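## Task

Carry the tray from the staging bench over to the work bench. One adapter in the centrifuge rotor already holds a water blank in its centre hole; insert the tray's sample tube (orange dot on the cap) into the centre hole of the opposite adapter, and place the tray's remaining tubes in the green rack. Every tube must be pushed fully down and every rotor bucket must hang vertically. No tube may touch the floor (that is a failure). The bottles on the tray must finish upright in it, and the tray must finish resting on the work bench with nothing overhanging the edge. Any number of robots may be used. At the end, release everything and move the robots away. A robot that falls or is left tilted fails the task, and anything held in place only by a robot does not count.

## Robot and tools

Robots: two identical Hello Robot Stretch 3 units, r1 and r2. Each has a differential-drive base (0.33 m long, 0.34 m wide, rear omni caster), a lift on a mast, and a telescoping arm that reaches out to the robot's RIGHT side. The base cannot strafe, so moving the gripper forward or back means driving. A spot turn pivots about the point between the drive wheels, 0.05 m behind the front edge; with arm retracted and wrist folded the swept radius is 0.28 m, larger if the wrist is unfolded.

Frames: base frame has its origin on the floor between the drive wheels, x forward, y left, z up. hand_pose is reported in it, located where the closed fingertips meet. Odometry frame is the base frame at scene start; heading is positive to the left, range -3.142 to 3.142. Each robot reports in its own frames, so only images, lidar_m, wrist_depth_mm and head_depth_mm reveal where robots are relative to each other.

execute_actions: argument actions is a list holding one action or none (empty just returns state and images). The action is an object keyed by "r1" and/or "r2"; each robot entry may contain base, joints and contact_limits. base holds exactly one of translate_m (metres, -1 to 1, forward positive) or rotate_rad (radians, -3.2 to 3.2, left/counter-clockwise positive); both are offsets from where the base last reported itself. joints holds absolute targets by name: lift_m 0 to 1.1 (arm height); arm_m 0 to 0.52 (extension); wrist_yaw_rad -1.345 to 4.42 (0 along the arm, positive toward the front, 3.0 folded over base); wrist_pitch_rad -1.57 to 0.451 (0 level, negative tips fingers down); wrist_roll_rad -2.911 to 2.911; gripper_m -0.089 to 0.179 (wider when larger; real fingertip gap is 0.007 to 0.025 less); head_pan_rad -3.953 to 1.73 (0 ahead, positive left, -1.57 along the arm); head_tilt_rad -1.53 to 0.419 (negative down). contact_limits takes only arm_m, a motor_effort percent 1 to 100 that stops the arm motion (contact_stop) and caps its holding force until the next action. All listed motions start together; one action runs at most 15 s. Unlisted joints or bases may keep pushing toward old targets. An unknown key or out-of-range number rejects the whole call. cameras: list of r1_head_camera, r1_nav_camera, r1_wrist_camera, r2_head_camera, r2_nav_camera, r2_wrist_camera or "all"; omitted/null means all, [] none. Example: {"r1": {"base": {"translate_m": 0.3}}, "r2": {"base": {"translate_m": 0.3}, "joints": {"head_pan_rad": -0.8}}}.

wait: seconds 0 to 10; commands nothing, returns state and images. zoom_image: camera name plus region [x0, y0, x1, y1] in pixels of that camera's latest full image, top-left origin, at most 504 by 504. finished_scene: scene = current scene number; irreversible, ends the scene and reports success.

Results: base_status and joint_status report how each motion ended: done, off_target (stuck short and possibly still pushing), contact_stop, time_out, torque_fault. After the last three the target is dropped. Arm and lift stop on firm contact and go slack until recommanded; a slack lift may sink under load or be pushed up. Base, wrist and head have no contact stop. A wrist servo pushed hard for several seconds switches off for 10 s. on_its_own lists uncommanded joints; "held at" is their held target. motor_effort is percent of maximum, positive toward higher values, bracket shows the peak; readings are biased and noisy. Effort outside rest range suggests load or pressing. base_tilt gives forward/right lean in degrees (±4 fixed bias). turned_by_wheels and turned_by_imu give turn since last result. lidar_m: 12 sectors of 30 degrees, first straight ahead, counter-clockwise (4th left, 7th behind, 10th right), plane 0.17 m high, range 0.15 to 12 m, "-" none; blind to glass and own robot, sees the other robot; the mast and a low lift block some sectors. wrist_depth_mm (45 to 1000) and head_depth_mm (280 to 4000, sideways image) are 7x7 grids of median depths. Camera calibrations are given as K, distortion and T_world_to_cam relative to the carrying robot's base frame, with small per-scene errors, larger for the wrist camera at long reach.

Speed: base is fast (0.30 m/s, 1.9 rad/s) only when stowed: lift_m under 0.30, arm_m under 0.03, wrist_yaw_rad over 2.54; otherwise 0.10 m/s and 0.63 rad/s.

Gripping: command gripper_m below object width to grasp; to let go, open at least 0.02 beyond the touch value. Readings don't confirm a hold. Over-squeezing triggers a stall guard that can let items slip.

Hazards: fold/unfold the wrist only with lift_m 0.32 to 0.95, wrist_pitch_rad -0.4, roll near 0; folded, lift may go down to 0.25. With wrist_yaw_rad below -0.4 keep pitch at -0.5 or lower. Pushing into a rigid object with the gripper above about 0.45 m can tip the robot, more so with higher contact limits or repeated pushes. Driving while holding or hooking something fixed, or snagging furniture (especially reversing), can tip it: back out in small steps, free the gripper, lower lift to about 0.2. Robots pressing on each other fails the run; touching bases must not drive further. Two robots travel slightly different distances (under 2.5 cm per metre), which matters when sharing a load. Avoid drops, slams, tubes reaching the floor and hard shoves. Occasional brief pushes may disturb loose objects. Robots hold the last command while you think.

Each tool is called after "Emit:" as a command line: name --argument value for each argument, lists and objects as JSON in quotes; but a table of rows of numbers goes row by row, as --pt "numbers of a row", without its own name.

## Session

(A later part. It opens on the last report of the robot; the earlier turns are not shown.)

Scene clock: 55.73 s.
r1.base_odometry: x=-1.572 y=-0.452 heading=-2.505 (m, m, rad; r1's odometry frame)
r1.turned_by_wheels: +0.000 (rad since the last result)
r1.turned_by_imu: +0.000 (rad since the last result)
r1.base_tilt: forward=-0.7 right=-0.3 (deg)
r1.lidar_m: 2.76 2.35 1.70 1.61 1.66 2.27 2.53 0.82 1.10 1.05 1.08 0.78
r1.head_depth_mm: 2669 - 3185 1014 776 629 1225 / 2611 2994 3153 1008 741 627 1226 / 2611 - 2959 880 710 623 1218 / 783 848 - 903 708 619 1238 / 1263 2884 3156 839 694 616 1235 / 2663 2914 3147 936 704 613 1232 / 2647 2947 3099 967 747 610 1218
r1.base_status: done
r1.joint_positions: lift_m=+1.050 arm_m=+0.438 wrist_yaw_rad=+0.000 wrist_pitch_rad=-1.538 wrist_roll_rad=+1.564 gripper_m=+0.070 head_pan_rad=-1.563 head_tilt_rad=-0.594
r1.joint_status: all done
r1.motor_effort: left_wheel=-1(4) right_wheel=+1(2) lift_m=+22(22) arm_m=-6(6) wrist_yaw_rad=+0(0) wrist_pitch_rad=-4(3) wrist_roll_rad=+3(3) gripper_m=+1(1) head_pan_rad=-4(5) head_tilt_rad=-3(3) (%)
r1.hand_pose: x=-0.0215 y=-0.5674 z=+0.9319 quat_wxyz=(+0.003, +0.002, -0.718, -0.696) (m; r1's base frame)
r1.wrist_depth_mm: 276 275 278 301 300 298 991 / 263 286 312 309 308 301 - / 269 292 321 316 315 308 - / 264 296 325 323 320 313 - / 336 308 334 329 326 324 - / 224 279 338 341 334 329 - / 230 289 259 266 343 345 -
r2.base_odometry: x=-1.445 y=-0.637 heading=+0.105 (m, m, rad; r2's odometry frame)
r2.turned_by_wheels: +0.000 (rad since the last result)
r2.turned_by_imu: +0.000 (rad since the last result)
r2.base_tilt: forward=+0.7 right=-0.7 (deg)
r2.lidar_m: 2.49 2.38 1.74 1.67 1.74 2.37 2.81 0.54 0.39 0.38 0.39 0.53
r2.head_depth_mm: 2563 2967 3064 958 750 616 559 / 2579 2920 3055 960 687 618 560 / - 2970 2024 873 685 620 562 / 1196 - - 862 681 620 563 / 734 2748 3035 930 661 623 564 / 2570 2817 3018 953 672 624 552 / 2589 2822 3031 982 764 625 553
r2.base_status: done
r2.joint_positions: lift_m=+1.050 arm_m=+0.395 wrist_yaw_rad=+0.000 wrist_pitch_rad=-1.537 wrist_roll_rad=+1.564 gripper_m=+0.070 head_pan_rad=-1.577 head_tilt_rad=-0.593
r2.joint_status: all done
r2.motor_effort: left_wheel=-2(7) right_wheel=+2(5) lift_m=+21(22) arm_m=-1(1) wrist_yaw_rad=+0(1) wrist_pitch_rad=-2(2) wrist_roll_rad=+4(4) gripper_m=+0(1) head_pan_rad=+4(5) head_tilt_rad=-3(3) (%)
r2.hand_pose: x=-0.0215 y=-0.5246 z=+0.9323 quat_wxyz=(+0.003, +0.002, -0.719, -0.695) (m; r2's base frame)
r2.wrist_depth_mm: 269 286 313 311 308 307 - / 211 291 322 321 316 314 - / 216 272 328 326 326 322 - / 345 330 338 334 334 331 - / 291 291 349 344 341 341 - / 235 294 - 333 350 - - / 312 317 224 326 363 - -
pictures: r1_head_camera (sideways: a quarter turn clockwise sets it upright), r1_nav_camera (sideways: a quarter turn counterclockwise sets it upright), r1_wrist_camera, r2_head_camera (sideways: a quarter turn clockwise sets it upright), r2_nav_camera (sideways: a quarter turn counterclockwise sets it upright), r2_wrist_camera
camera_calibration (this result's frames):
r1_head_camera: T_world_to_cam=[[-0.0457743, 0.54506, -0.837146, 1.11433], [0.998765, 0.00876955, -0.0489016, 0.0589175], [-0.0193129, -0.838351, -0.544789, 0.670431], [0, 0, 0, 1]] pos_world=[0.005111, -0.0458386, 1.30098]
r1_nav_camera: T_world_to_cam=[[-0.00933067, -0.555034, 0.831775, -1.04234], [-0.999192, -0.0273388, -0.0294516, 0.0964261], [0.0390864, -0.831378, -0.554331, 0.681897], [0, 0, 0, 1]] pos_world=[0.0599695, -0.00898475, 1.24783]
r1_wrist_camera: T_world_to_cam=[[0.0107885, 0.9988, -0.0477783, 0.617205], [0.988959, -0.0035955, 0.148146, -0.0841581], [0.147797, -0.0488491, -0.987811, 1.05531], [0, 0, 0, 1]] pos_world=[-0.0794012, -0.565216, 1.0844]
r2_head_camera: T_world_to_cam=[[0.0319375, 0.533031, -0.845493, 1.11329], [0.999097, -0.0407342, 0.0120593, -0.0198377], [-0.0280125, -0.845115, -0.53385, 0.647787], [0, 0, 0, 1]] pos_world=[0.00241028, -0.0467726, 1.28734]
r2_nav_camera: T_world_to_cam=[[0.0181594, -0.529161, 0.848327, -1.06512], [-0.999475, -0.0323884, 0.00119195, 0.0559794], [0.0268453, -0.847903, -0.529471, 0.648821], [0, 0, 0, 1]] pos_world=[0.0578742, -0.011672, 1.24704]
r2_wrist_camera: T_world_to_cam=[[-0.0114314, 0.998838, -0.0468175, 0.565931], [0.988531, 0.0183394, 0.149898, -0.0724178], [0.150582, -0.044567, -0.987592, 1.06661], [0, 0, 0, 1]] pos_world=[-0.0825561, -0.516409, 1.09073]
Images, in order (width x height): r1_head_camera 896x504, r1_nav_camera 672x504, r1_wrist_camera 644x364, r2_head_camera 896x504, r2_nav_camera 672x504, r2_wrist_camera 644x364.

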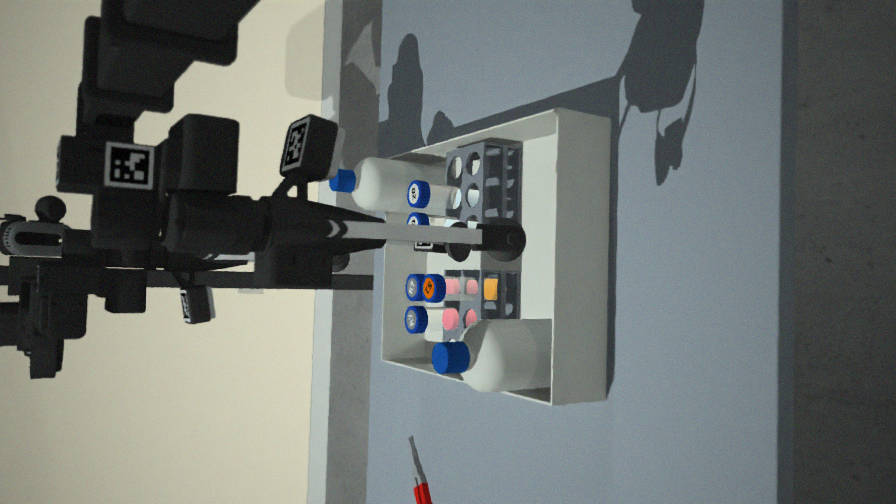

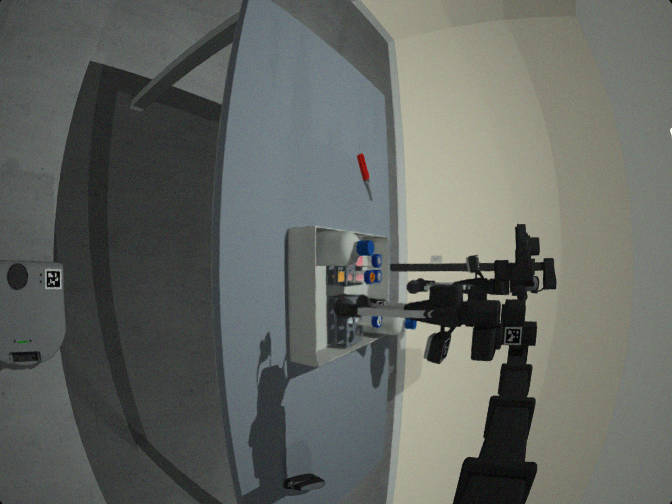

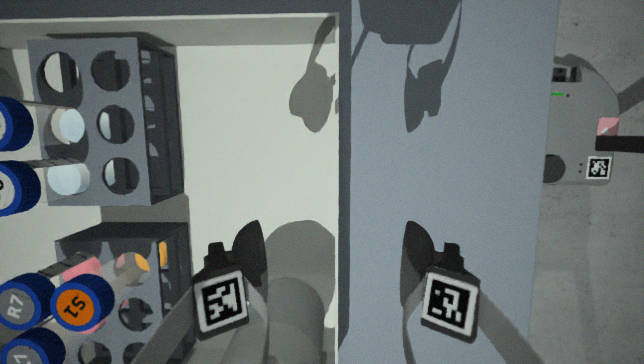

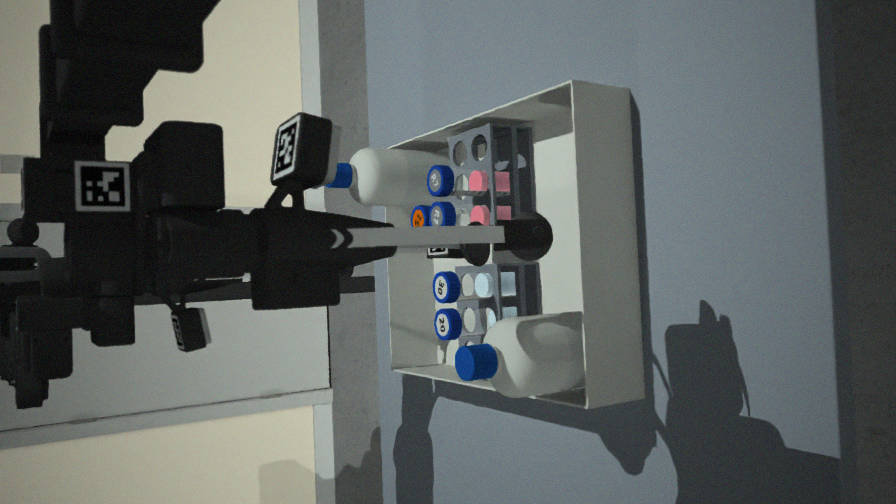

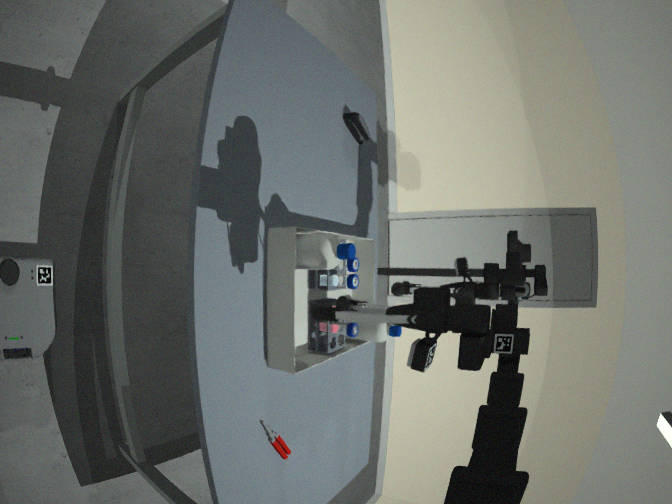

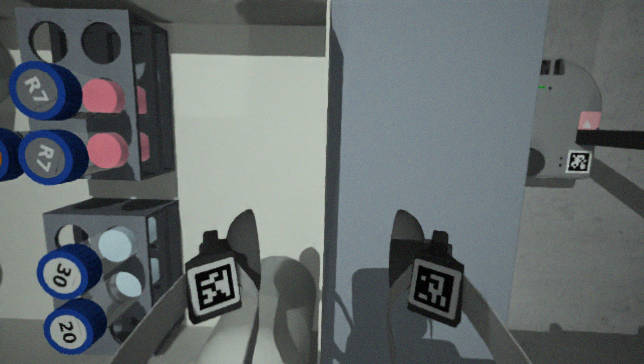

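Emit:
execute_actions --actions '[{"r1":{"base":{"translate_m":-0.025},"joints":{"lift_m":0.97,"gripper_m":0.06}},"r2":{"base":{"translate_m":-0.03},"joints":{"lift_m":0.97,"gripper_m":0.06}}}]' --cameras '["r1_wrist_camera","r2_wrist_camera"]'

Emit:
execute_actions --actions '[{"r1":{"joints":{"lift_m":0.915}},"r2":{"joints":{"lift_m":0.91}}}]' --cameras '["r1_wrist_camera","r2_wrist_camera","r1_head_camera","r2_head_camera"]'

Scene clock: 60.27 s.
r1.base_odometry: x=-1.552 y=-0.437 heading=-2.505 (m, m, rad; r1's odometry frame)
r1.turned_by_wheels: +0.000 (rad since the last result)
r1.turned_by_imu: +0.000 (rad since the last result)
r1.base_tilt: forward=-0.8 right=-0.3 (deg)
r1.lidar_m: 2.78 2.35 1.70 1.61 1.66 2.27 2.50 0.80 1.10 1.05 1.08 0.80
r1.head_depth_mm: 2654 2946 - 932 765 630 1235 / 2670 2895 3110 1007 749 626 1222 / 2664 2886 - 848 711 622 1220 / 2648 2881 3199 868 711 619 1238 / 1309 817 1637 852 707 616 1234 / 2584 2920 3096 933 690 613 1233 / 2646 2912 3098 966 746 609 1225
r1.base_status: done
r1.joint_positions: lift_m=+0.970 arm_m=+0.438 wrist_yaw_rad=+0.000 wrist_pitch_rad=-1.538 wrist_roll_rad=+1.564 gripper_m=+0.060 head_pan_rad=-1.563 head_tilt_rad=-0.594
r1.joint_status: all done
r1.motor_effort: left_wheel=-2(4) right_wheel=+1(3) lift_m=+22(21) arm_m=-6(6) wrist_yaw_rad=+0(0) wrist_pitch_rad=-4(3) wrist_roll_rad=+3(3) gripper_m=+0(46) head_pan_rad=-5(4) head_tilt_rad=-2(3) (%)
r1.hand_pose: x=-0.0215 y=-0.5674 z=+0.8519 quat_wxyz=(+0.003, +0.002, -0.718, -0.696) (m; r1's base frame)
r1.wrist_depth_mm: 208 187 188 212 226 224 222 / 200 234 234 234 230 228 229 / 210 237 239 237 235 235 231 / 216 245 243 241 242 238 237 / 224 250 249 246 245 245 245 / 222 252 - 252 252 248 247 / 202 235 261 260 260 255 -
r2.base_odometry: x=-1.474 y=-0.640 heading=+0.105 (m, m, rad; r2's odometry frame)
r2.turned_by_wheels: +0.000 (rad since the last result)
r2.turned_by_imu: +0.000 (rad since the last result)
r2.base_tilt: forward=+0.8 right=-0.9 (deg)
r2.lidar_m: 2.52 2.39 1.73 1.68 1.74 2.37 2.79 0.54 0.39 0.38 0.39 0.53
r2.head_depth_mm: 2658 2883 - 921 750 615 560 / 2640 2843 2996 959 731 618 559 / 2631 2787 - 825 684 620 562 / 2611 2771 - 859 752 620 563 / 1303 796 2935 829 676 621 564 / 1288 2735 3028 909 644 624 552 / 2586 2812 3015 979 763 626 552
r2.base_status: done
r2.joint_positions: lift_m=+0.971 arm_m=+0.395 wrist_yaw_rad=+0.000 wrist_pitch_rad=-1.537 wrist_roll_rad=+1.564 gripper_m=+0.060 head_pan_rad=-1.577 head_tilt_rad=-0.593
r2.joint_status: all done
r2.motor_effort: left_wheel=-3(8) right_wheel=+2(6) lift_m=+21(20) arm_m=-1(1) wrist_yaw_rad=+1(1) wrist_pitch_rad=-2(2) wrist_roll_rad=+4(4) gripper_m=+0(51) head_pan_rad=+5(5) head_tilt_rad=-3(3) (%)
r2.hand_pose: x=-0.0215 y=-0.5246 z=+0.8523 quat_wxyz=(+0.003, +0.002, -0.719, -0.695) (m; r2's base frame)
r2.wrist_depth_mm: 192 209 203 233 234 231 230 / 213 242 242 240 237 237 235 / 208 247 246 245 245 241 241 / 199 254 255 254 252 249 250 / 210 263 260 260 257 258 - / 226 267 - 266 - 262 - / 211 272 274 273 273 273 -
pictures: r1_wrist_camera, r2_wrist_camera
camera_calibration (this result's frames):
r1_wrist_camera: T_world_to_cam=[[0.0107887, 0.9988, -0.0477783, 0.613379], [0.988959, -0.00359572, 0.148146, -0.0723082], [0.147797, -0.0488491, -0.987811, 0.976296], [0, 0, 0, 1]] pos_world=[-0.0794012, -0.565212, 1.00441]
r2_wrist_camera: T_world_to_cam=[[-0.0114312, 0.998838, -0.0468175, 0.562183], [0.988531, 0.0183392, 0.149898, -0.0604279], [0.150582, -0.044567, -0.987592, 0.987617], [0, 0, 0, 1]] pos_world=[-0.0825561, -0.516406, 1.01074]
Images, in order (width x height): r1_wrist_camera 644x364, r2_wrist_camera 644x364.

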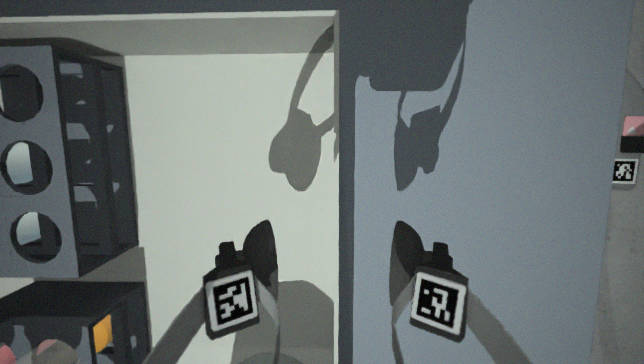

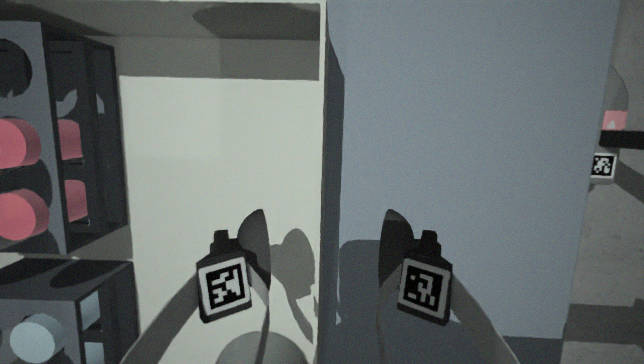

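Scene clock: 61.63 s.
r1.base_odometry: x=-1.552 y=-0.437 heading=-2.505 (m, m, rad; r1's odometry frame)
r1.turned_by_wheels: +0.000 (rad since the last result)
r1.turned_by_imu: +0.000 (rad since the last result)
r1.base_tilt: forward=-0.8 right=-0.2 (deg)
r1.lidar_m: 2.78 2.35 1.70 1.61 1.66 2.28 2.50 0.80 1.09 1.05 1.09 0.80
r1.head_depth_mm: 2676 2954 3156 - - 598 1229 / 2683 2936 - 965 749 626 1223 / 2675 2890 - 831 710 622 1220 / 2623 2873 3050 - 704 619 1239 / 1348 849 1642 852 705 616 1232 / 2620 2877 3141 934 689 614 1232 / 2658 2939 3121 969 747 609 1226
r1.base_status: not commanded
r1.joint_positions: lift_m=+0.915 arm_m=+0.438 wrist_yaw_rad=+0.000 wrist_pitch_rad=-1.538 wrist_roll_rad=+1.564 gripper_m=+0.060 head_pan_rad=-1.563 head_tilt_rad=-0.594
r1.joint_status: all done
r1.motor_effort: left_wheel=-1(1) right_wheel=+1(1) lift_m=+22(22) arm_m=-5(5) wrist_yaw_rad=-1(1) wrist_pitch_rad=-3(4) wrist_roll_rad=+3(3) gripper_m=+1(0) head_pan_rad=-4(5) head_tilt_rad=-3(3) (%)
r1.hand_pose: x=-0.0215 y=-0.5674 z=+0.7969 quat_wxyz=(+0.003, +0.002, -0.718, -0.696) (m; r1's base frame)
r1.wrist_depth_mm: 169 169 169 175 175 173 171 / 181 182 179 179 179 176 176 / 185 187 184 183 183 182 179 / 189 191 189 187 186 185 182 / 192 194 193 191 189 188 187 / 200 198 - 195 196 194 190 / 198 204 202 200 200 196 195
r2.base_odometry: x=-1.474 y=-0.640 heading=+0.105 (m, m, rad; r2's odometry frame)
r2.turned_by_wheels: +0.000 (rad since the last result)
r2.turned_by_imu: +0.000 (rad since the last result)
r2.base_tilt: forward=+0.7 right=-0.7 (deg)
r2.lidar_m: 2.52 2.38 1.74 1.67 1.73 2.37 2.78 0.54 0.39 0.38 0.39 0.53
r2.head_depth_mm: 2644 2889 3097 - 706 599 560 / 2630 2901 - 961 729 617 559 / 2627 2876 - 829 685 620 561 / 2625 2861 3005 - 715 620 562 / 1326 811 2760 906 675 622 564 / 2475 971 2998 911 645 624 553 / 2593 2828 3029 978 762 624 553
r2.base_status: not commanded
r2.joint_positions: lift_m=+0.910 arm_m=+0.395 wrist_yaw_rad=+0.000 wrist_pitch_rad=-1.537 wrist_roll_rad=+1.564 gripper_m=+0.060 head_pan_rad=-1.577 head_tilt_rad=-0.593
r2.joint_status: all done
r2.motor_effort: left_wheel=-3(3) right_wheel=+2(2) lift_m=+21(21) arm_m=-1(1) wrist_yaw_rad=+1(2) wrist_pitch_rad=-2(2) wrist_roll_rad=+4(4) gripper_m=+0(0) head_pan_rad=+5(5) head_tilt_rad=-3(2) (%)
r2.hand_pose: x=-0.0215 y=-0.5246 z=+0.7923 quat_wxyz=(+0.003, +0.002, -0.719, -0.695) (m; r2's base frame)
r2.wrist_depth_mm: 179 179 177 176 176 175 172 / 184 184 182 181 181 179 177 / 188 187 187 185 185 184 182 / 193 193 192 190 191 187 185 / 198 200 196 195 194 193 192 / 205 204 - 202 - 198 196 / 208 210 208 207 206 204 202
pictures: r1_head_camera (sideways: a quarter turn clockwise sets it upright), r1_wrist_camera, r2_head_camera (sideways: a quarter turn clockwise sets it upright), r2_wrist_camera
camera_calibration (this result's frames):
r1_head_camera: T_world_to_cam=[[-0.0457743, 0.54506, -0.837146, 1.11433], [0.998765, 0.00876967, -0.0489016, 0.0589175], [-0.0193128, -0.838351, -0.544789, 0.670431], [0, 0, 0, 1]] pos_world=[0.00511101, -0.0458386, 1.30098]
r1_wrist_camera: T_world_to_cam=[[0.0107887, 0.9988, -0.0477785, 0.610751], [0.988959, -0.00359568, 0.148146, -0.0641597], [0.147797, -0.0488492, -0.987811, 0.921964], [0, 0, 0, 1]] pos_world=[-0.0794012, -0.565211, 0.949412]
r2_head_camera: T_world_to_cam=[[0.0319375, 0.533031, -0.845493, 1.11329], [0.999097, -0.0407343, 0.0120593, -0.0198377], [-0.0280126, -0.845115, -0.53385, 0.647786], [0, 0, 0, 1]] pos_world=[0.00241028, -0.0467726, 1.28734]
r2_wrist_camera: T_world_to_cam=[[-0.011431, 0.998838, -0.0468175, 0.559373], [0.988531, 0.018339, 0.149898, -0.0514327], [0.150582, -0.0445671, -0.987592, 0.928352], [0, 0, 0, 1]] pos_world=[-0.0825561, -0.516406, 0.950731]
Images, in order (width x height): r1_head_camera 896x504, r1_wrist_camera 644x364, r2_head_camera 896x504, r2_wrist_camera 644x364.

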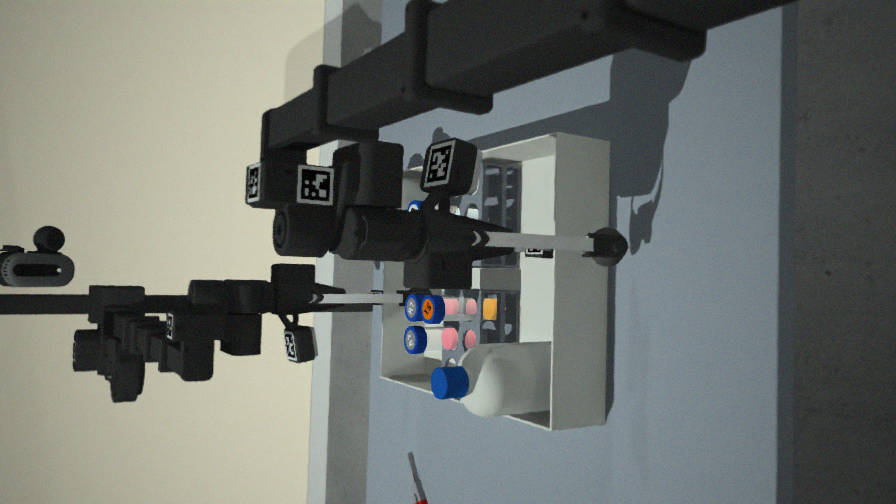

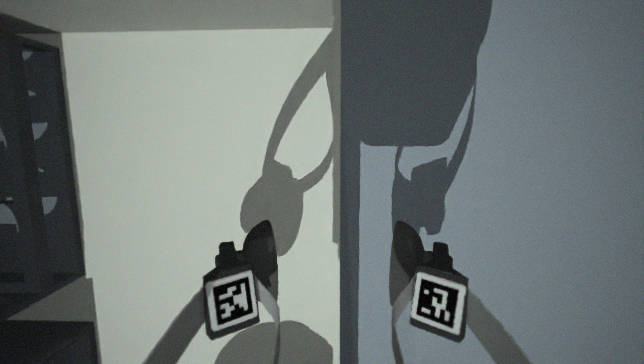

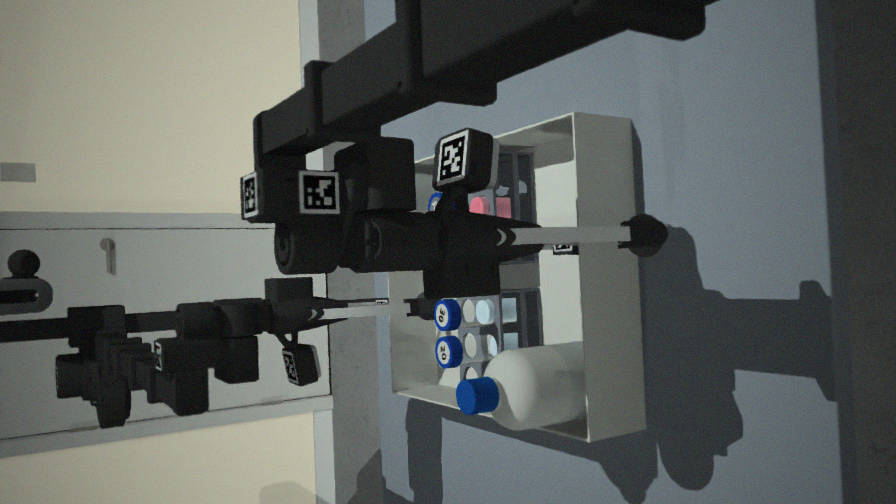

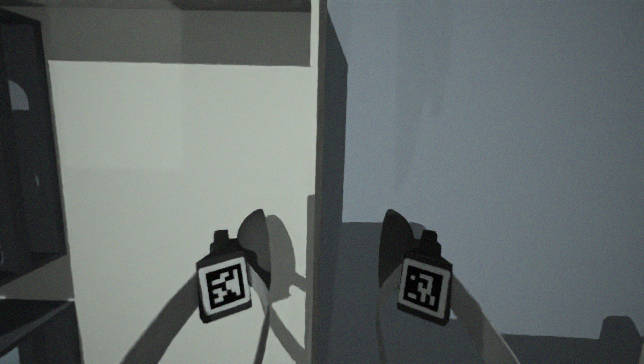

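Emit:
execute_actions --actions '[{"r1":{"joints":{"gripper_m":-0.05}},"r2":{"joints":{"gripper_m":-0.06}}}]' --cameras '[]'

Emit:
execute_actions --actions '[{"r1":{"joints":{"lift_m":1.015}},"r2":{"joints":{"lift_m":1.01}}}]' --cameras '["r1_head_camera","r2_head_camera"]'

Emit:
execute_actions --actions '[{"r1":{"base":{"translate_m":-0.5},"joints":{"head_pan_rad":-2.5}},"r2":{"base":{"translate_m":0.5},"joints":{"head_pan_rad":-0.7}}}]' --cameras '["r1_nav_camera","r2_nav_camera"]'

Scene clock: 64.67 s.
r1.base_odometry: x=-1.552 y=-0.437 heading=-2.505 (m, m, rad; r1's odometry frame)
r1.turned_by_wheels: +0.000 (rad since the last result)
r1.turned_by_imu: +0.000 (rad since the last result)
r1.base_tilt: forward=-0.8 right=-0.3 (deg)
r1.lidar_m: 2.78 2.35 1.70 1.61 1.66 2.28 2.50 0.80 1.09 1.05 1.09 0.80
r1.head_depth_mm: 2681 2958 3181 - - 597 1231 / 2656 2941 - 961 749 627 1222 / 2667 2972 - 839 714 622 1218 / 2630 2898 3028 - 713 618 1239 / 1343 850 1637 851 708 616 1233 / 2642 2882 3176 934 692 612 1232 / 2642 2909 3119 963 747 611 1224
r1.base_status: not commanded
r1.joint_positions: lift_m=+0.915 arm_m=+0.438 wrist_yaw_rad=+0.000 wrist_pitch_rad=-1.527 wrist_roll_rad=+1.564 gripper_m=-0.049 head_pan_rad=-1.563 head_tilt_rad=-0.594
r1.joint_status: all done
r1.motor_effort: left_wheel=-1(2) right_wheel=+2(2) lift_m=+26(25) arm_m=-6(5) wrist_yaw_rad=+1(0) wrist_pitch_rad=-9(9) wrist_roll_rad=+3(3) gripper_m=-19(95) head_pan_rad=-4(5) head_tilt_rad=-3(2) (%)
r1.hand_pose: x=-0.0215 y=-0.5702 z=+0.7966 quat_wxyz=(+0.003, +0.002, -0.722, -0.692) (m; r1's base frame)
r1.wrist_depth_mm: 167 170 169 174 173 171 170 / 182 182 179 178 178 175 173 / 186 185 184 182 181 179 178 / 190 190 187 185 185 183 180 / 193 195 192 189 189 186 184 / 199 198 197 - 192 190 187 / 198 204 202 200 199 195 192
r2.base_odometry: x=-1.474 y=-0.640 heading=+0.105 (m, m, rad; r2's odometry frame)
r2.turned_by_wheels: +0.000 (rad since the last result)
r2.turned_by_imu: +0.000 (rad since the last result)
r2.base_tilt: forward=+0.7 right=-0.8 (deg)
r2.lidar_m: 2.52 2.39 1.74 1.67 1.73 2.37 2.78 0.54 0.39 0.38 0.39 0.53
r2.head_depth_mm: 2643 2896 3080 - 707 601 559 / 2636 2880 - 958 728 618 560 / 2635 2887 - 830 752 618 561 / 2598 2832 3026 - 754 621 563 / 1329 814 2756 831 672 621 563 / 2494 976 3020 909 640 624 553 / 2605 2841 3025 977 763 624 553
r2.base_status: not commanded
r2.joint_positions: lift_m=+0.910 arm_m=+0.395 wrist_yaw_rad=+0.000 wrist_pitch_rad=-1.525 wrist_roll_rad=+1.566 gripper_m=-0.059 head_pan_rad=-1.577 head_tilt_rad=-0.593
r2.joint_status: all done
r2.motor_effort: left_wheel=-3(3) right_wheel=+1(2) lift_m=+24(24) arm_m=-1(1) wrist_yaw_rad=+1(0) wrist_pitch_rad=-7(8) wrist_roll_rad=+2(4) gripper_m=-30(100) head_pan_rad=+5(5) head_tilt_rad=-3(2) (%)
r2.hand_pose: x=-0.0215 y=-0.5276 z=+0.7920 quat_wxyz=(+0.002, +0.001, -0.723, -0.691) (m; r2's base frame)
r2.wrist_depth_mm: 180 179 176 176 175 174 171 / 183 184 181 179 180 177 176 / 188 189 186 185 184 181 180 / 193 194 193 190 189 186 184 / 197 199 199 193 194 192 189 / 206 204 202 - 197 198 194 / 206 210 208 207 207 201 199
pictures: none
No camera images: the call's "cameras" was empty. Leave "cameras" out to get every camera's image.

Scene clock: 66.40 s.
r1.base_odometry: x=-1.552 y=-0.437 heading=-2.505 (m, m, rad; r1's odometry frame)
r1.turned_by_wheels: +0.000 (rad since the last result)
r1.turned_by_imu: +0.000 (rad since the last result)
r1.base_tilt: forward=-0.7 right=-0.3 (deg)
r1.lidar_m: 2.78 2.35 1.70 1.61 1.66 2.27 2.49 0.80 1.09 1.05 1.09 0.80
r1.head_depth_mm: 2667 2831 3141 1017 777 630 1230 / 2663 - 3132 1002 771 626 1224 / 2670 - 902 776 744 623 1212 / 2584 2834 - 781 739 619 1240 / 1274 849 939 762 732 616 1229 / 2597 2930 3103 631 729 612 1224 / 2655 2915 3129 962 748 609 1223
r1.base_status: not commanded
r1.joint_positions: lift_m=+1.015 arm_m=+0.438 wrist_yaw_rad=+0.000 wrist_pitch_rad=-1.526 wrist_roll_rad=+1.564 gripper_m=-0.049 head_pan_rad=-1.563 head_tilt_rad=-0.594
r1.joint_status: all done
r1.motor_effort: left_wheel=-2(1) right_wheel=+1(1) lift_m=+31(30) arm_m=-5(6) wrist_yaw_rad=+0(0) wrist_pitch_rad=-10(10) wrist_roll_rad=+3(3) gripper_m=-18(20) head_pan_rad=-5(4) head_tilt_rad=-2(2) (%)
r1.hand_pose: x=-0.0215 y=-0.5704 z=+0.8962 quat_wxyz=(+0.003, +0.002, -0.722, -0.691) (m; r1's base frame)
r1.wrist_depth_mm: 168 168 170 175 267 262 937 / 180 183 180 179 270 270 267 / 187 187 183 183 275 274 271 / 188 190 188 186 283 278 - / 192 196 192 188 291 287 - / 198 200 196 - 294 289 - / 197 204 202 200 303 296 -
r2.base_odometry: x=-1.474 y=-0.640 heading=+0.105 (m, m, rad; r2's odometry frame)
r2.turned_by_wheels: +0.000 (rad since the last result)
r2.turned_by_imu: +0.000 (rad since the last result)
r2.base_tilt: forward=+0.6 right=-0.8 (deg)
r2.lidar_m: 2.51 2.38 1.74 1.68 1.74 2.37 2.78 0.54 0.39 0.38 0.39 0.53
r2.head_depth_mm: 2657 - 2877 957 749 616 559 / 2641 - 3023 923 709 617 559 / 2600 - 854 752 689 620 562 / 2612 - - 740 710 620 562 / 1221 809 926 733 693 622 563 / 1216 2778 3010 578 695 623 551 / 2584 2828 3029 941 739 625 553
r2.base_status: not commanded
r2.joint_positions: lift_m=+1.009 arm_m=+0.395 wrist_yaw_rad=+0.000 wrist_pitch_rad=-1.525 wrist_roll_rad=+1.566 gripper_m=-0.052 head_pan_rad=-1.577 head_tilt_rad=-0.593
r2.joint_status: all done
r2.on_its_own: gripper_m is held at -0.053, not at your -0.060, by its stall guard, which is still easing
r2.motor_effort: left_wheel=-3(3) right_wheel=+1(2) lift_m=+53(56) arm_m=-1(1) wrist_yaw_rad=+0(0) wrist_pitch_rad=-7(7) wrist_roll_rad=+2(2) gripper_m=-27(30) head_pan_rad=+5(5) head_tilt_rad=-3(2) (%)
r2.hand_pose: x=-0.0215 y=-0.5277 z=+0.8908 quat_wxyz=(+0.002, +0.001, -0.723, -0.691) (m; r2's base frame)
r2.wrist_depth_mm: 179 179 177 175 267 265 - / 184 184 182 180 275 272 - / 187 189 186 188 283 278 - / 192 193 191 192 289 285 - / 197 199 196 194 296 293 - / 205 205 202 - 303 299 - / 206 211 207 208 316 307 -
pictures: r1_head_camera (sideways: a quarter turn clockwise sets it upright), r2_head_camera (sideways: a quarter turn clockwise sets it upright)
camera_calibration (this result's frames):
r1_head_camera: T_world_to_cam=[[-0.0457743, 0.54506, -0.837146, 1.11433], [0.998765, 0.00876955, -0.0489016, 0.0589175], [-0.0193129, -0.838351, -0.544789, 0.670431], [0, 0, 0, 1]] pos_world=[0.005111, -0.0458386, 1.30098]
r2_head_camera: T_world_to_cam=[[0.0319374, 0.533031, -0.845493, 1.11329], [0.999097, -0.0407341, 0.0120593, -0.0198377], [-0.0280124, -0.845115, -0.53385, 0.647787], [0, 0, 0, 1]] pos_world=[0.00241029, -0.0467726, 1.28734]
Images, in order (width x height): r1_head_camera 896x504, r2_head_camera 896x504.

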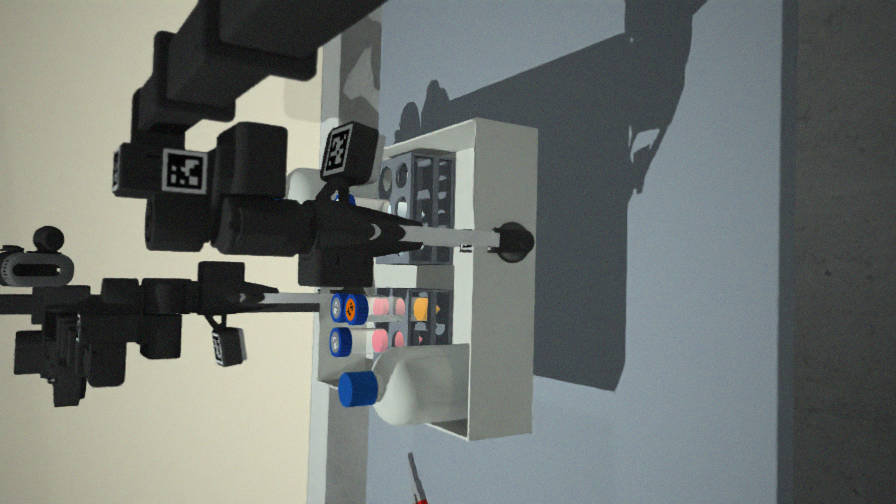

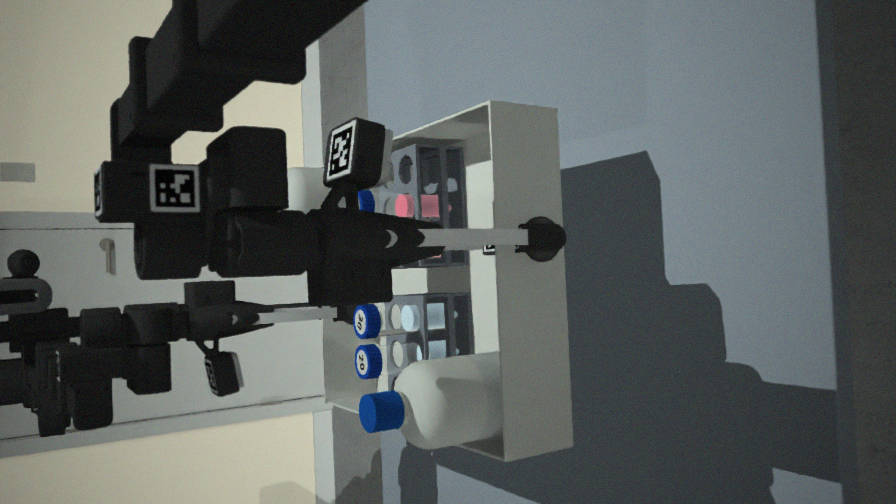

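Scene clock: 72.67 s.
r1.base_odometry: x=-1.150 y=-0.140 heading=-2.505 (m, m, rad; r1's odometry frame)
r1.turned_by_wheels: +0.000 (rad since the last result)
r1.turned_by_imu: +0.002 (rad since the last result)
r1.base_tilt: forward=-0.7 right=-0.3 (deg)
r1.lidar_m: 3.26 2.33 1.67 1.59 1.67 2.27 2.01 2.23 0.45 1.06 1.09 1.26
r1.head_depth_mm: - 2637 3254 2361 - - - / - - 3309 2568 - - - / - - 3250 2545 - - - / - - 3415 - - - 1220 / - - 3594 - - - 1260 / 3645 3985 3583 - - 1415 1258 / 3295 3610 3527 - - 609 750
r1.base_status: done
r1.joint_positions: lift_m=+1.015 arm_m=+0.438 wrist_yaw_rad=+0.000 wrist_pitch_rad=-1.516 wrist_roll_rad=+1.564 gripper_m=-0.049 head_pan_rad=-2.493 head_tilt_rad=-0.594
r1.joint_status: all done
r1.motor_effort: left_wheel=+0(3) right_wheel=+0(4) lift_m=+32(32) arm_m=-6(5) wrist_yaw_rad=+0(0) wrist_pitch_rad=-15(15) wrist_roll_rad=+3(3) gripper_m=-20(18) head_pan_rad=-4(56) head_tilt_rad=-2(3) (%)
r1.hand_pose: x=-0.0215 y=-0.5731 z=+0.8961 quat_wxyz=(+0.003, +0.002, -0.726, -0.688) (m; r1's base frame)
r1.wrist_depth_mm: 167 168 170 175 264 262 945 / 185 184 181 179 271 266 267 / 188 188 185 183 277 270 271 / 190 192 188 187 284 280 - / 196 197 192 189 287 285 - / 201 201 198 - 293 294 - / 197 205 203 200 305 300 -
r2.base_odometry: x=-0.977 y=-0.588 heading=+0.105 (m, m, rad; r2's odometry frame)
r2.turned_by_wheels: +0.000 (rad since the last result)
r2.turned_by_imu: -0.003 (rad since the last result)
r2.base_tilt: forward=+0.7 right=-0.9 (deg)
r2.lidar_m: 2.02 2.39 1.74 1.68 1.74 2.36 3.29 0.53 0.39 0.37 0.39 2.23
r2.head_depth_mm: 2987 3176 3156 2301 1811 617 546 / 3229 3467 3188 2311 1810 618 671 / 3506 3788 3228 2340 1817 1492 1269 / 3816 - 3210 2336 1832 1499 1271 / - - 3239 2343 1833 1503 1273 / - - 3304 2347 1833 1501 1276 / - - 3099 2362 1842 1511 1276
r2.base_status: done
r2.joint_positions: lift_m=+1.009 arm_m=+0.395 wrist_yaw_rad=+0.000 wrist_pitch_rad=-1.517 wrist_roll_rad=+1.566 gripper_m=-0.046 head_pan_rad=-0.707 head_tilt_rad=-0.593
r2.joint_status: all done
r2.on_its_own: gripper_m is held at -0.047, not at your -0.060, by its stall guard, which is not easing now
r2.motor_effort: left_wheel=-1(1) right_wheel=-2(7) lift_m=+53(52) arm_m=-1(1) wrist_yaw_rad=+1(0) wrist_pitch_rad=-10(10) wrist_roll_rad=+2(2) gripper_m=-25(25) head_pan_rad=+5(55) head_tilt_rad=-3(3) (%)
r2.hand_pose: x=-0.0215 y=-0.5298 z=+0.8907 quat_wxyz=(+0.002, +0.001, -0.726, -0.688) (m; r2's base frame)
r2.wrist_depth_mm: 180 181 178 175 268 263 950 / 185 185 182 182 273 269 269 / 188 188 187 187 281 278 275 / 194 194 192 191 288 283 - / 197 200 197 193 297 291 - / 208 205 202 - 302 299 - / 193 212 209 208 312 310 -
pictures: r1_nav_camera (sideways: a quarter turn counterclockwise sets it upright), r2_nav_camera (sideways: a quarter turn counterclockwise sets it upright)
camera_calibration (this result's frames):
r1_nav_camera: T_world_to_cam=[[-0.450372, -0.324523, 0.831775, -1.03965], [-0.619587, 0.784375, -0.0294516, 0.0941105], [-0.642866, -0.528621, -0.554331, 0.686057], [0, 0, 0, 1]] pos_world=[0.0311225, -0.0485441, 1.24783]
r2_nav_camera: T_world_to_cam=[[0.416088, -0.327433, 0.848327, -1.06755], [-0.619913, -0.78467, 0.00119195, 0.053664], [0.665266, -0.526385, -0.529471, 0.644927], [0, 0, 0, 1]] pos_world=[0.048414, 0.0320364, 1.24704]
Images, in order (width x height): r1_nav_camera 672x504, r2_nav_camera 672x504.

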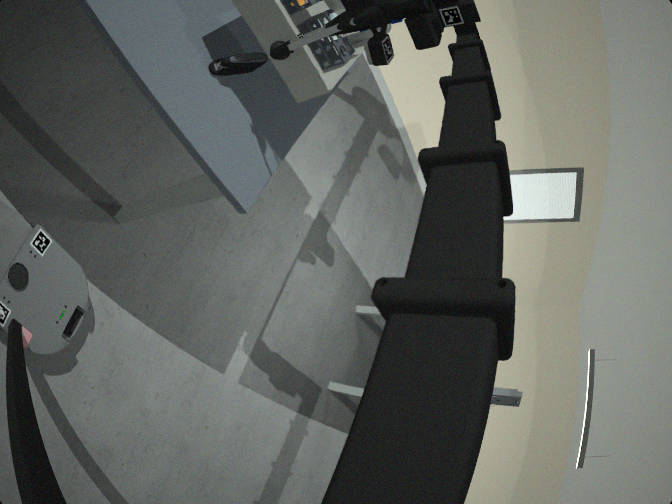

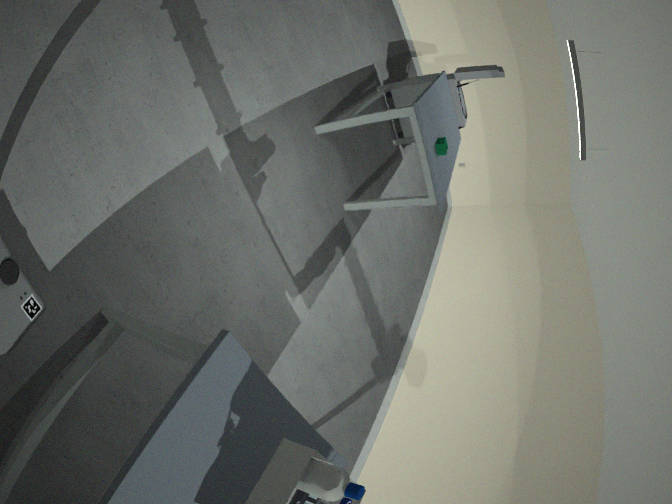

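Emit:
execute_actions --actions '[{"r1":{"base":{"translate_m":-0.5},"joints":{"arm_m":0.452}},"r2":{"base":{"translate_m":0.5}}}]' --cameras '["r1_head_camera"]'

Scene clock: 80.10 s.
r1.base_odometry: x=-0.747 y=+0.157 heading=-2.505 (m, m, rad; r1's odometry frame)
r1.turned_by_wheels: +0.000 (rad since the last result)
r1.turned_by_imu: +0.001 (rad since the last result)
r1.base_tilt: forward=-0.7 right=-0.3 (deg)
r1.lidar_m: 1.74 2.33 1.65 1.61 1.66 2.26 2.92 1.52 3.28 1.12 0.50 1.49
r1.head_depth_mm: - 2639 1580 2362 - - - / - - 1713 2553 - - - / - - 2620 2612 - - - / - - 2893 - - - 1219 / - - 3584 - - - 1264 / 3661 3963 3542 - - 1406 1260 / 3331 3591 3549 - - 1435 1251
r1.base_status: done
r1.joint_positions: lift_m=+1.015 arm_m=+0.452 wrist_yaw_rad=+0.000 wrist_pitch_rad=-1.534 wrist_roll_rad=+1.564 gripper_m=-0.049 head_pan_rad=-2.493 head_tilt_rad=-0.594
r1.joint_status: all done
r1.motor_effort: left_wheel=-1(3) right_wheel=+1(4) lift_m=+31(32) arm_m=+4(5) wrist_yaw_rad=+0(0) wrist_pitch_rad=-5(15) wrist_roll_rad=+3(3) gripper_m=-20(20) head_pan_rad=-5(5) head_tilt_rad=-3(2) (%)
r1.hand_pose: x=-0.0215 y=-0.5816 z=+0.8964 quat_wxyz=(+0.003, +0.002, -0.720, -0.694) (m; r1's base frame)
r1.wrist_depth_mm: 169 168 171 174 982 931 946 / 180 182 179 179 - 985 973 / 183 186 183 182 - - - / 188 189 188 186 - - - / 190 195 191 189 - - - / 199 199 198 - - - - / 198 203 199 199 645 - -
r2.base_odometry: x=-0.480 y=-0.536 heading=+0.105 (m, m, rad; r2's odometry frame)
r2.turned_by_wheels: +0.000 (rad since the last result)
r2.turned_by_imu: -0.002 (rad since the last result)
r2.base_tilt: forward=+0.7 right=-0.9 (deg)
r2.lidar_m: 1.53 2.40 1.75 1.68 1.74 2.36 1.50 0.53 0.45 1.04 3.21 1.54
r2.head_depth_mm: 2988 3201 3176 2299 1813 1489 1267 / 3202 3485 3187 2318 1814 1493 1267 / 3479 3784 3221 2311 1816 1495 1270 / 3763 - 3213 2326 1822 1511 1275 / - - 2921 2163 1832 1512 1270 / - - 2927 2362 1832 1509 1277 / - - 1650 2355 1835 1511 1281
r2.base_status: done
r2.joint_positions: lift_m=+1.009 arm_m=+0.395 wrist_yaw_rad=+0.000 wrist_pitch_rad=-1.530 wrist_roll_rad=+1.566 gripper_m=-0.046 head_pan_rad=-0.707 head_tilt_rad=-0.593
r2.joint_status: not commanded
r2.on_its_own: gripper_m is held at -0.047, not at your -0.060, by its stall guard, which is not easing now
r2.motor_effort: left_wheel=-2(3) right_wheel=+0(8) lift_m=+53(53) arm_m=-1(1) wrist_yaw_rad=+0(1) wrist_pitch_rad=-5(10) wrist_roll_rad=+2(2) gripper_m=-23(24) head_pan_rad=+5(5) head_tilt_rad=-2(2) (%)
r2.hand_pose: x=-0.0215 y=-0.5262 z=+0.8909 quat_wxyz=(+0.002, +0.001, -0.721, -0.693) (m; r2's base frame)
r2.wrist_depth_mm: 179 180 177 178 815 - 952 / 183 184 180 181 - - 987 / 188 188 187 186 - - - / 190 194 190 191 - - - / 195 199 196 193 - - - / 204 203 201 - - - - / 198 211 206 208 - - -
pictures: r1_head_camera (sideways: a quarter turn clockwise sets it upright)
camera_calibration (this result's frames):
r1_head_camera: T_world_to_cam=[[0.40942, 0.362714, -0.837146, 1.11156], [0.604445, -0.795144, -0.0489016, 0.0613229], [-0.68339, -0.485988, -0.544789, 0.674482], [0, 0, 0, 1]] pos_world=[-0.0312257, -0.0266261, 1.30098]
Images, in order (width x height): r1_head_camera 896x504.

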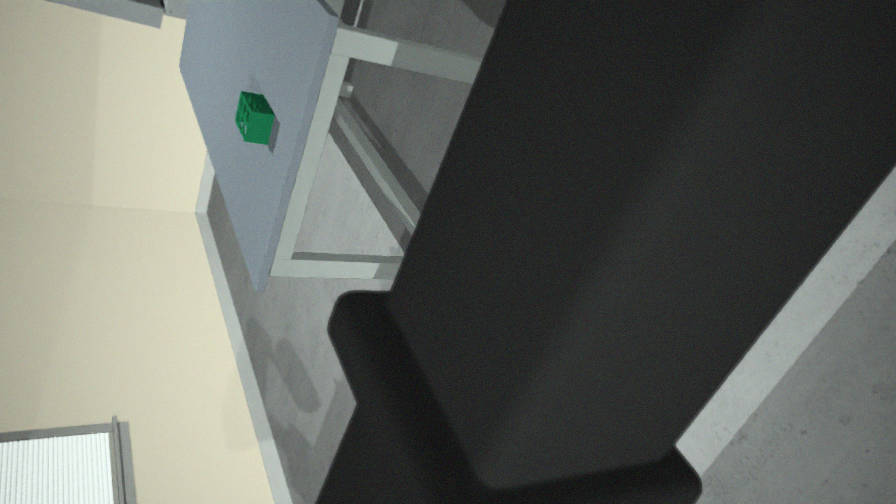

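Emit:
execute_actions --actions '[{"r1":{"base":{"translate_m":-0.5},"joints":{"arm_m":0.448}},"r2":{"base":{"translate_m":0.5}}}]' --cameras '[]'

Emit:
execute_actions --actions '[{"r1":{"base":{"translate_m":-0.4},"joints":{"head_pan_rad":-1.9}},"r2":{"base":{"translate_m":0.4},"joints":{"head_pan_rad":-1.2}}}]' --cameras '["r1_nav_camera","r2_nav_camera"]'

Scene clock: 88.07 s.
r1.base_odometry: x=-0.345 y=+0.454 heading=-2.505 (m, m, rad; r1's odometry frame)
r1.turned_by_wheels: +0.000 (rad since the last result)
r1.turned_by_imu: +0.002 (rad since the last result)
r1.base_tilt: forward=-0.7 right=-0.3 (deg)
r1.lidar_m: 2.24 2.28 1.66 1.61 1.66 2.26 2.42 1.05 1.43 1.44 1.31 0.88
r1.head_depth_mm: 2468 2509 1675 2509 - - - / - - 1447 2388 - - - / - - 1432 1163 - - - / - - 1372 - - - 1211 / - - 1485 - - - 1255 / 3650 3962 1485 - - 1412 1258 / 3298 3589 3542 - - 1439 1248
r1.base_status: done
r1.joint_positions: lift_m=+1.015 arm_m=+0.449 wrist_yaw_rad=+0.000 wrist_pitch_rad=-1.524 wrist_roll_rad=+1.564 gripper_m=-0.049 head_pan_rad=-2.493 head_tilt_rad=-0.594
r1.joint_status: all done
r1.motor_effort: left_wheel=-1(3) right_wheel=+0(3) lift_m=+31(31) arm_m=-8(9) wrist_yaw_rad=-1(1) wrist_pitch_rad=-11(10) wrist_roll_rad=+3(3) gripper_m=-19(20) head_pan_rad=-4(5) head_tilt_rad=-2(2) (%)
r1.hand_pose: x=-0.0215 y=-0.5810 z=+0.8962 quat_wxyz=(+0.003, +0.002, -0.723, -0.691) (m; r1's base frame)
r1.wrist_depth_mm: 169 169 170 173 964 947 932 / 181 183 180 178 - 968 948 / 187 187 184 183 - - - / 191 192 188 186 - - - / 193 194 191 189 - - - / 199 199 197 - - - - / 198 206 203 200 - - -
r2.base_odometry: x=+0.017 y=-0.484 heading=+0.105 (m, m, rad; r2's odometry frame)
r2.turned_by_wheels: +0.000 (rad since the last result)
r2.turned_by_imu: -0.003 (rad since the last result)
r2.base_tilt: forward=+0.7 right=-0.8 (deg)
r2.lidar_m: 1.36 2.42 1.75 1.68 1.75 2.36 1.49 0.84 1.26 1.45 1.40 1.04
r2.head_depth_mm: 2944 3166 3165 2305 1805 1490 1259 / 3193 3444 3181 2315 1814 1490 1268 / 3506 3780 3050 2234 1787 1494 1268 / 3756 - 1428 2247 1773 1501 1270 / - - 1352 2321 1832 1503 1276 / - - 1309 2176 1833 1471 1272 / - - 1367 1116 1293 1442 1277
r2.base_status: done
r2.joint_positions: lift_m=+1.009 arm_m=+0.395 wrist_yaw_rad=+0.000 wrist_pitch_rad=-1.523 wrist_roll_rad=+1.566 gripper_m=-0.046 head_pan_rad=-0.707 head_tilt_rad=-0.593
r2.joint_status: not commanded
r2.on_its_own: gripper_m is held at -0.047, not at your -0.060, by its stall guard, which is not easing now
r2.motor_effort: left_wheel=-1(3) right_wheel=-1(8) lift_m=+53(53) arm_m=-1(1) wrist_yaw_rad=+0(1) wrist_pitch_rad=-8(8) wrist_roll_rad=+2(2) gripper_m=-23(24) head_pan_rad=+5(5) head_tilt_rad=-3(3) (%)
r2.hand_pose: x=-0.0215 y=-0.5282 z=+0.8908 quat_wxyz=(+0.002, +0.001, -0.724, -0.690) (m; r2's base frame)
r2.wrist_depth_mm: 180 179 176 176 997 - 987 / 185 183 181 181 - - - / 188 189 187 187 - - - / 192 193 192 192 - - - / 197 197 196 192 - - - / 207 206 202 - - - - / 195 212 209 208 - - -
pictures: none
No camera images: the call's "cameras" was empty. Leave "cameras" out to get every camera's image.

Scene clock: 93.40 s.
r1.base_odometry: x=-0.024 y=+0.692 heading=-2.505 (m, m, rad; r1's odometry frame)
r1.turned_by_wheels: +0.000 (rad since the last result)
r1.turned_by_imu: +0.001 (rad since the last result)
r1.base_tilt: forward=-0.8 right=-0.2 (deg)
r1.lidar_m: 2.63 2.27 1.67 1.60 1.65 2.25 2.03 0.70 1.21 1.44 3.25 1.26
r1.head_depth_mm: 3167 3569 3856 - - 1202 1116 / 3085 3393 - - 1727 1481 1276 / 2964 3288 - 1829 1686 1513 1271 / 2861 3077 - 2271 1849 1503 1268 / 2771 - 3179 2277 1827 1491 1259 / 2676 - 947 773 1757 1478 1260 / 2583 - - 751 1633 1477 1250
r1.base_status: done
r1.joint_positions: lift_m=+1.015 arm_m=+0.449 wrist_yaw_rad=+0.000 wrist_pitch_rad=-1.524 wrist_roll_rad=+1.564 gripper_m=-0.049 head_pan_rad=-1.907 head_tilt_rad=-0.594
r1.joint_status: all done
r1.motor_effort: left_wheel=-1(2) right_wheel=+1(5) lift_m=+32(32) arm_m=-8(8) wrist_yaw_rad=+0(0) wrist_pitch_rad=-11(11) wrist_roll_rad=+4(3) gripper_m=-19(19) head_pan_rad=+5(51) head_tilt_rad=-3(2) (%)
r1.hand_pose: x=-0.0215 y=-0.5811 z=+0.8962 quat_wxyz=(+0.003, +0.002, -0.723, -0.691) (m; r1's base frame)
r1.wrist_depth_mm: 169 169 171 173 967 970 983 / 182 182 178 177 - 936 950 / 187 187 183 182 - - - / 189 192 188 186 - - - / 193 195 191 189 - - - / 201 200 197 - - - - / 197 205 202 201 - - -
r2.base_odometry: x=+0.415 y=-0.442 heading=+0.105 (m, m, rad; r2's odometry frame)
r2.turned_by_wheels: +0.000 (rad since the last result)
r2.turned_by_imu: -0.002 (rad since the last result)
r2.base_tilt: forward=+0.9 right=-0.9 (deg)
r2.lidar_m: 1.32 2.44 1.76 1.69 1.74 2.36 1.49 1.22 3.25 1.45 1.15 0.67
r2.head_depth_mm: 791 773 1506 719 603 1486 1267 / 2519 2792 2938 607 1629 1496 1264 / 2655 2919 3057 597 1702 1498 1273 / 2741 3004 3180 2330 1829 1500 1269 / 2816 3085 3232 2325 1724 1504 1272 / 2921 3182 3257 1253 1782 1509 1276 / 3040 3348 3259 1022 1782 1514 1280
r2.base_status: done
r2.joint_positions: lift_m=+1.009 arm_m=+0.395 wrist_yaw_rad=+0.000 wrist_pitch_rad=-1.523 wrist_roll_rad=+1.566 gripper_m=-0.046 head_pan_rad=-1.193 head_tilt_rad=-0.593
r2.joint_status: all done
r2.on_its_own: gripper_m is held at -0.047, not at your -0.060, by its stall guard, which is not easing now
r2.motor_effort: left_wheel=-1(4) right_wheel=-1(7) lift_m=+52(53) arm_m=-1(1) wrist_yaw_rad=+0(0) wrist_pitch_rad=-8(8) wrist_roll_rad=+2(2) gripper_m=-23(24) head_pan_rad=-4(44) head_tilt_rad=-3(3) (%)
r2.hand_pose: x=-0.0215 y=-0.5282 z=+0.8908 quat_wxyz=(+0.002, +0.001, -0.724, -0.690) (m; r2's base frame)
r2.wrist_depth_mm: 180 180 177 177 - - - / 184 185 182 182 - - - / 188 189 187 186 - - - / 193 193 191 192 - - - / 197 201 197 193 - - - / 207 204 204 - - - - / 195 212 207 208 - - -
pictures: r1_nav_camera (sideways: a quarter turn counterclockwise sets it upright), r2_nav_camera (sideways: a quarter turn counterclockwise sets it upright)
camera_calibration (this result's frames):
r1_nav_camera: T_world_to_cam=[[-0.195951, -0.519378, 0.831775, -1.0412], [-0.949886, 0.311206, -0.0294516, 0.0961253], [-0.243557, -0.795863, -0.554331, 0.683621], [0, 0, 0, 1]] pos_world=[0.0537845, -0.0266242, 1.24783]
r2_nav_camera: T_world_to_cam=[[0.215136, -0.483795, 0.848327, -1.06633], [-0.914504, -0.404576, 0.00119195, 0.055461], [0.342636, -0.776055, -0.529471, 0.646895], [0, 0, 0, 1]] pos_world=[0.0584753, 0.00858067, 1.24704]
Images, in order (width x height): r1_nav_camera 672x504, r2_nav_camera 672x504.

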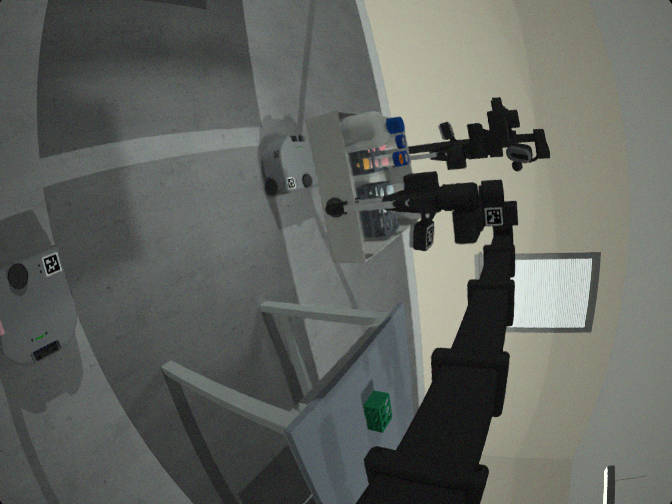

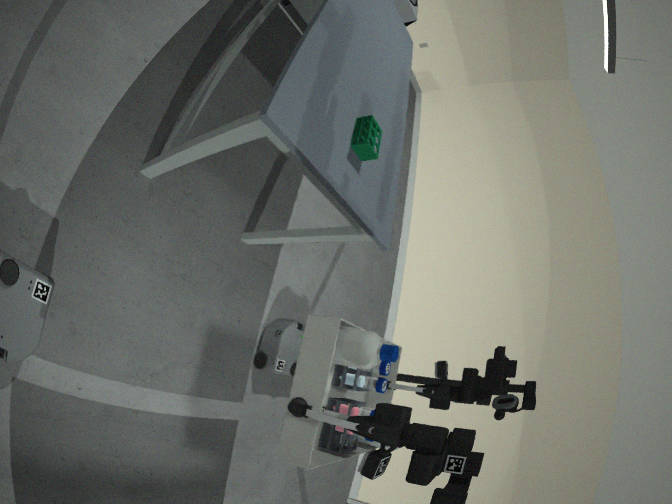

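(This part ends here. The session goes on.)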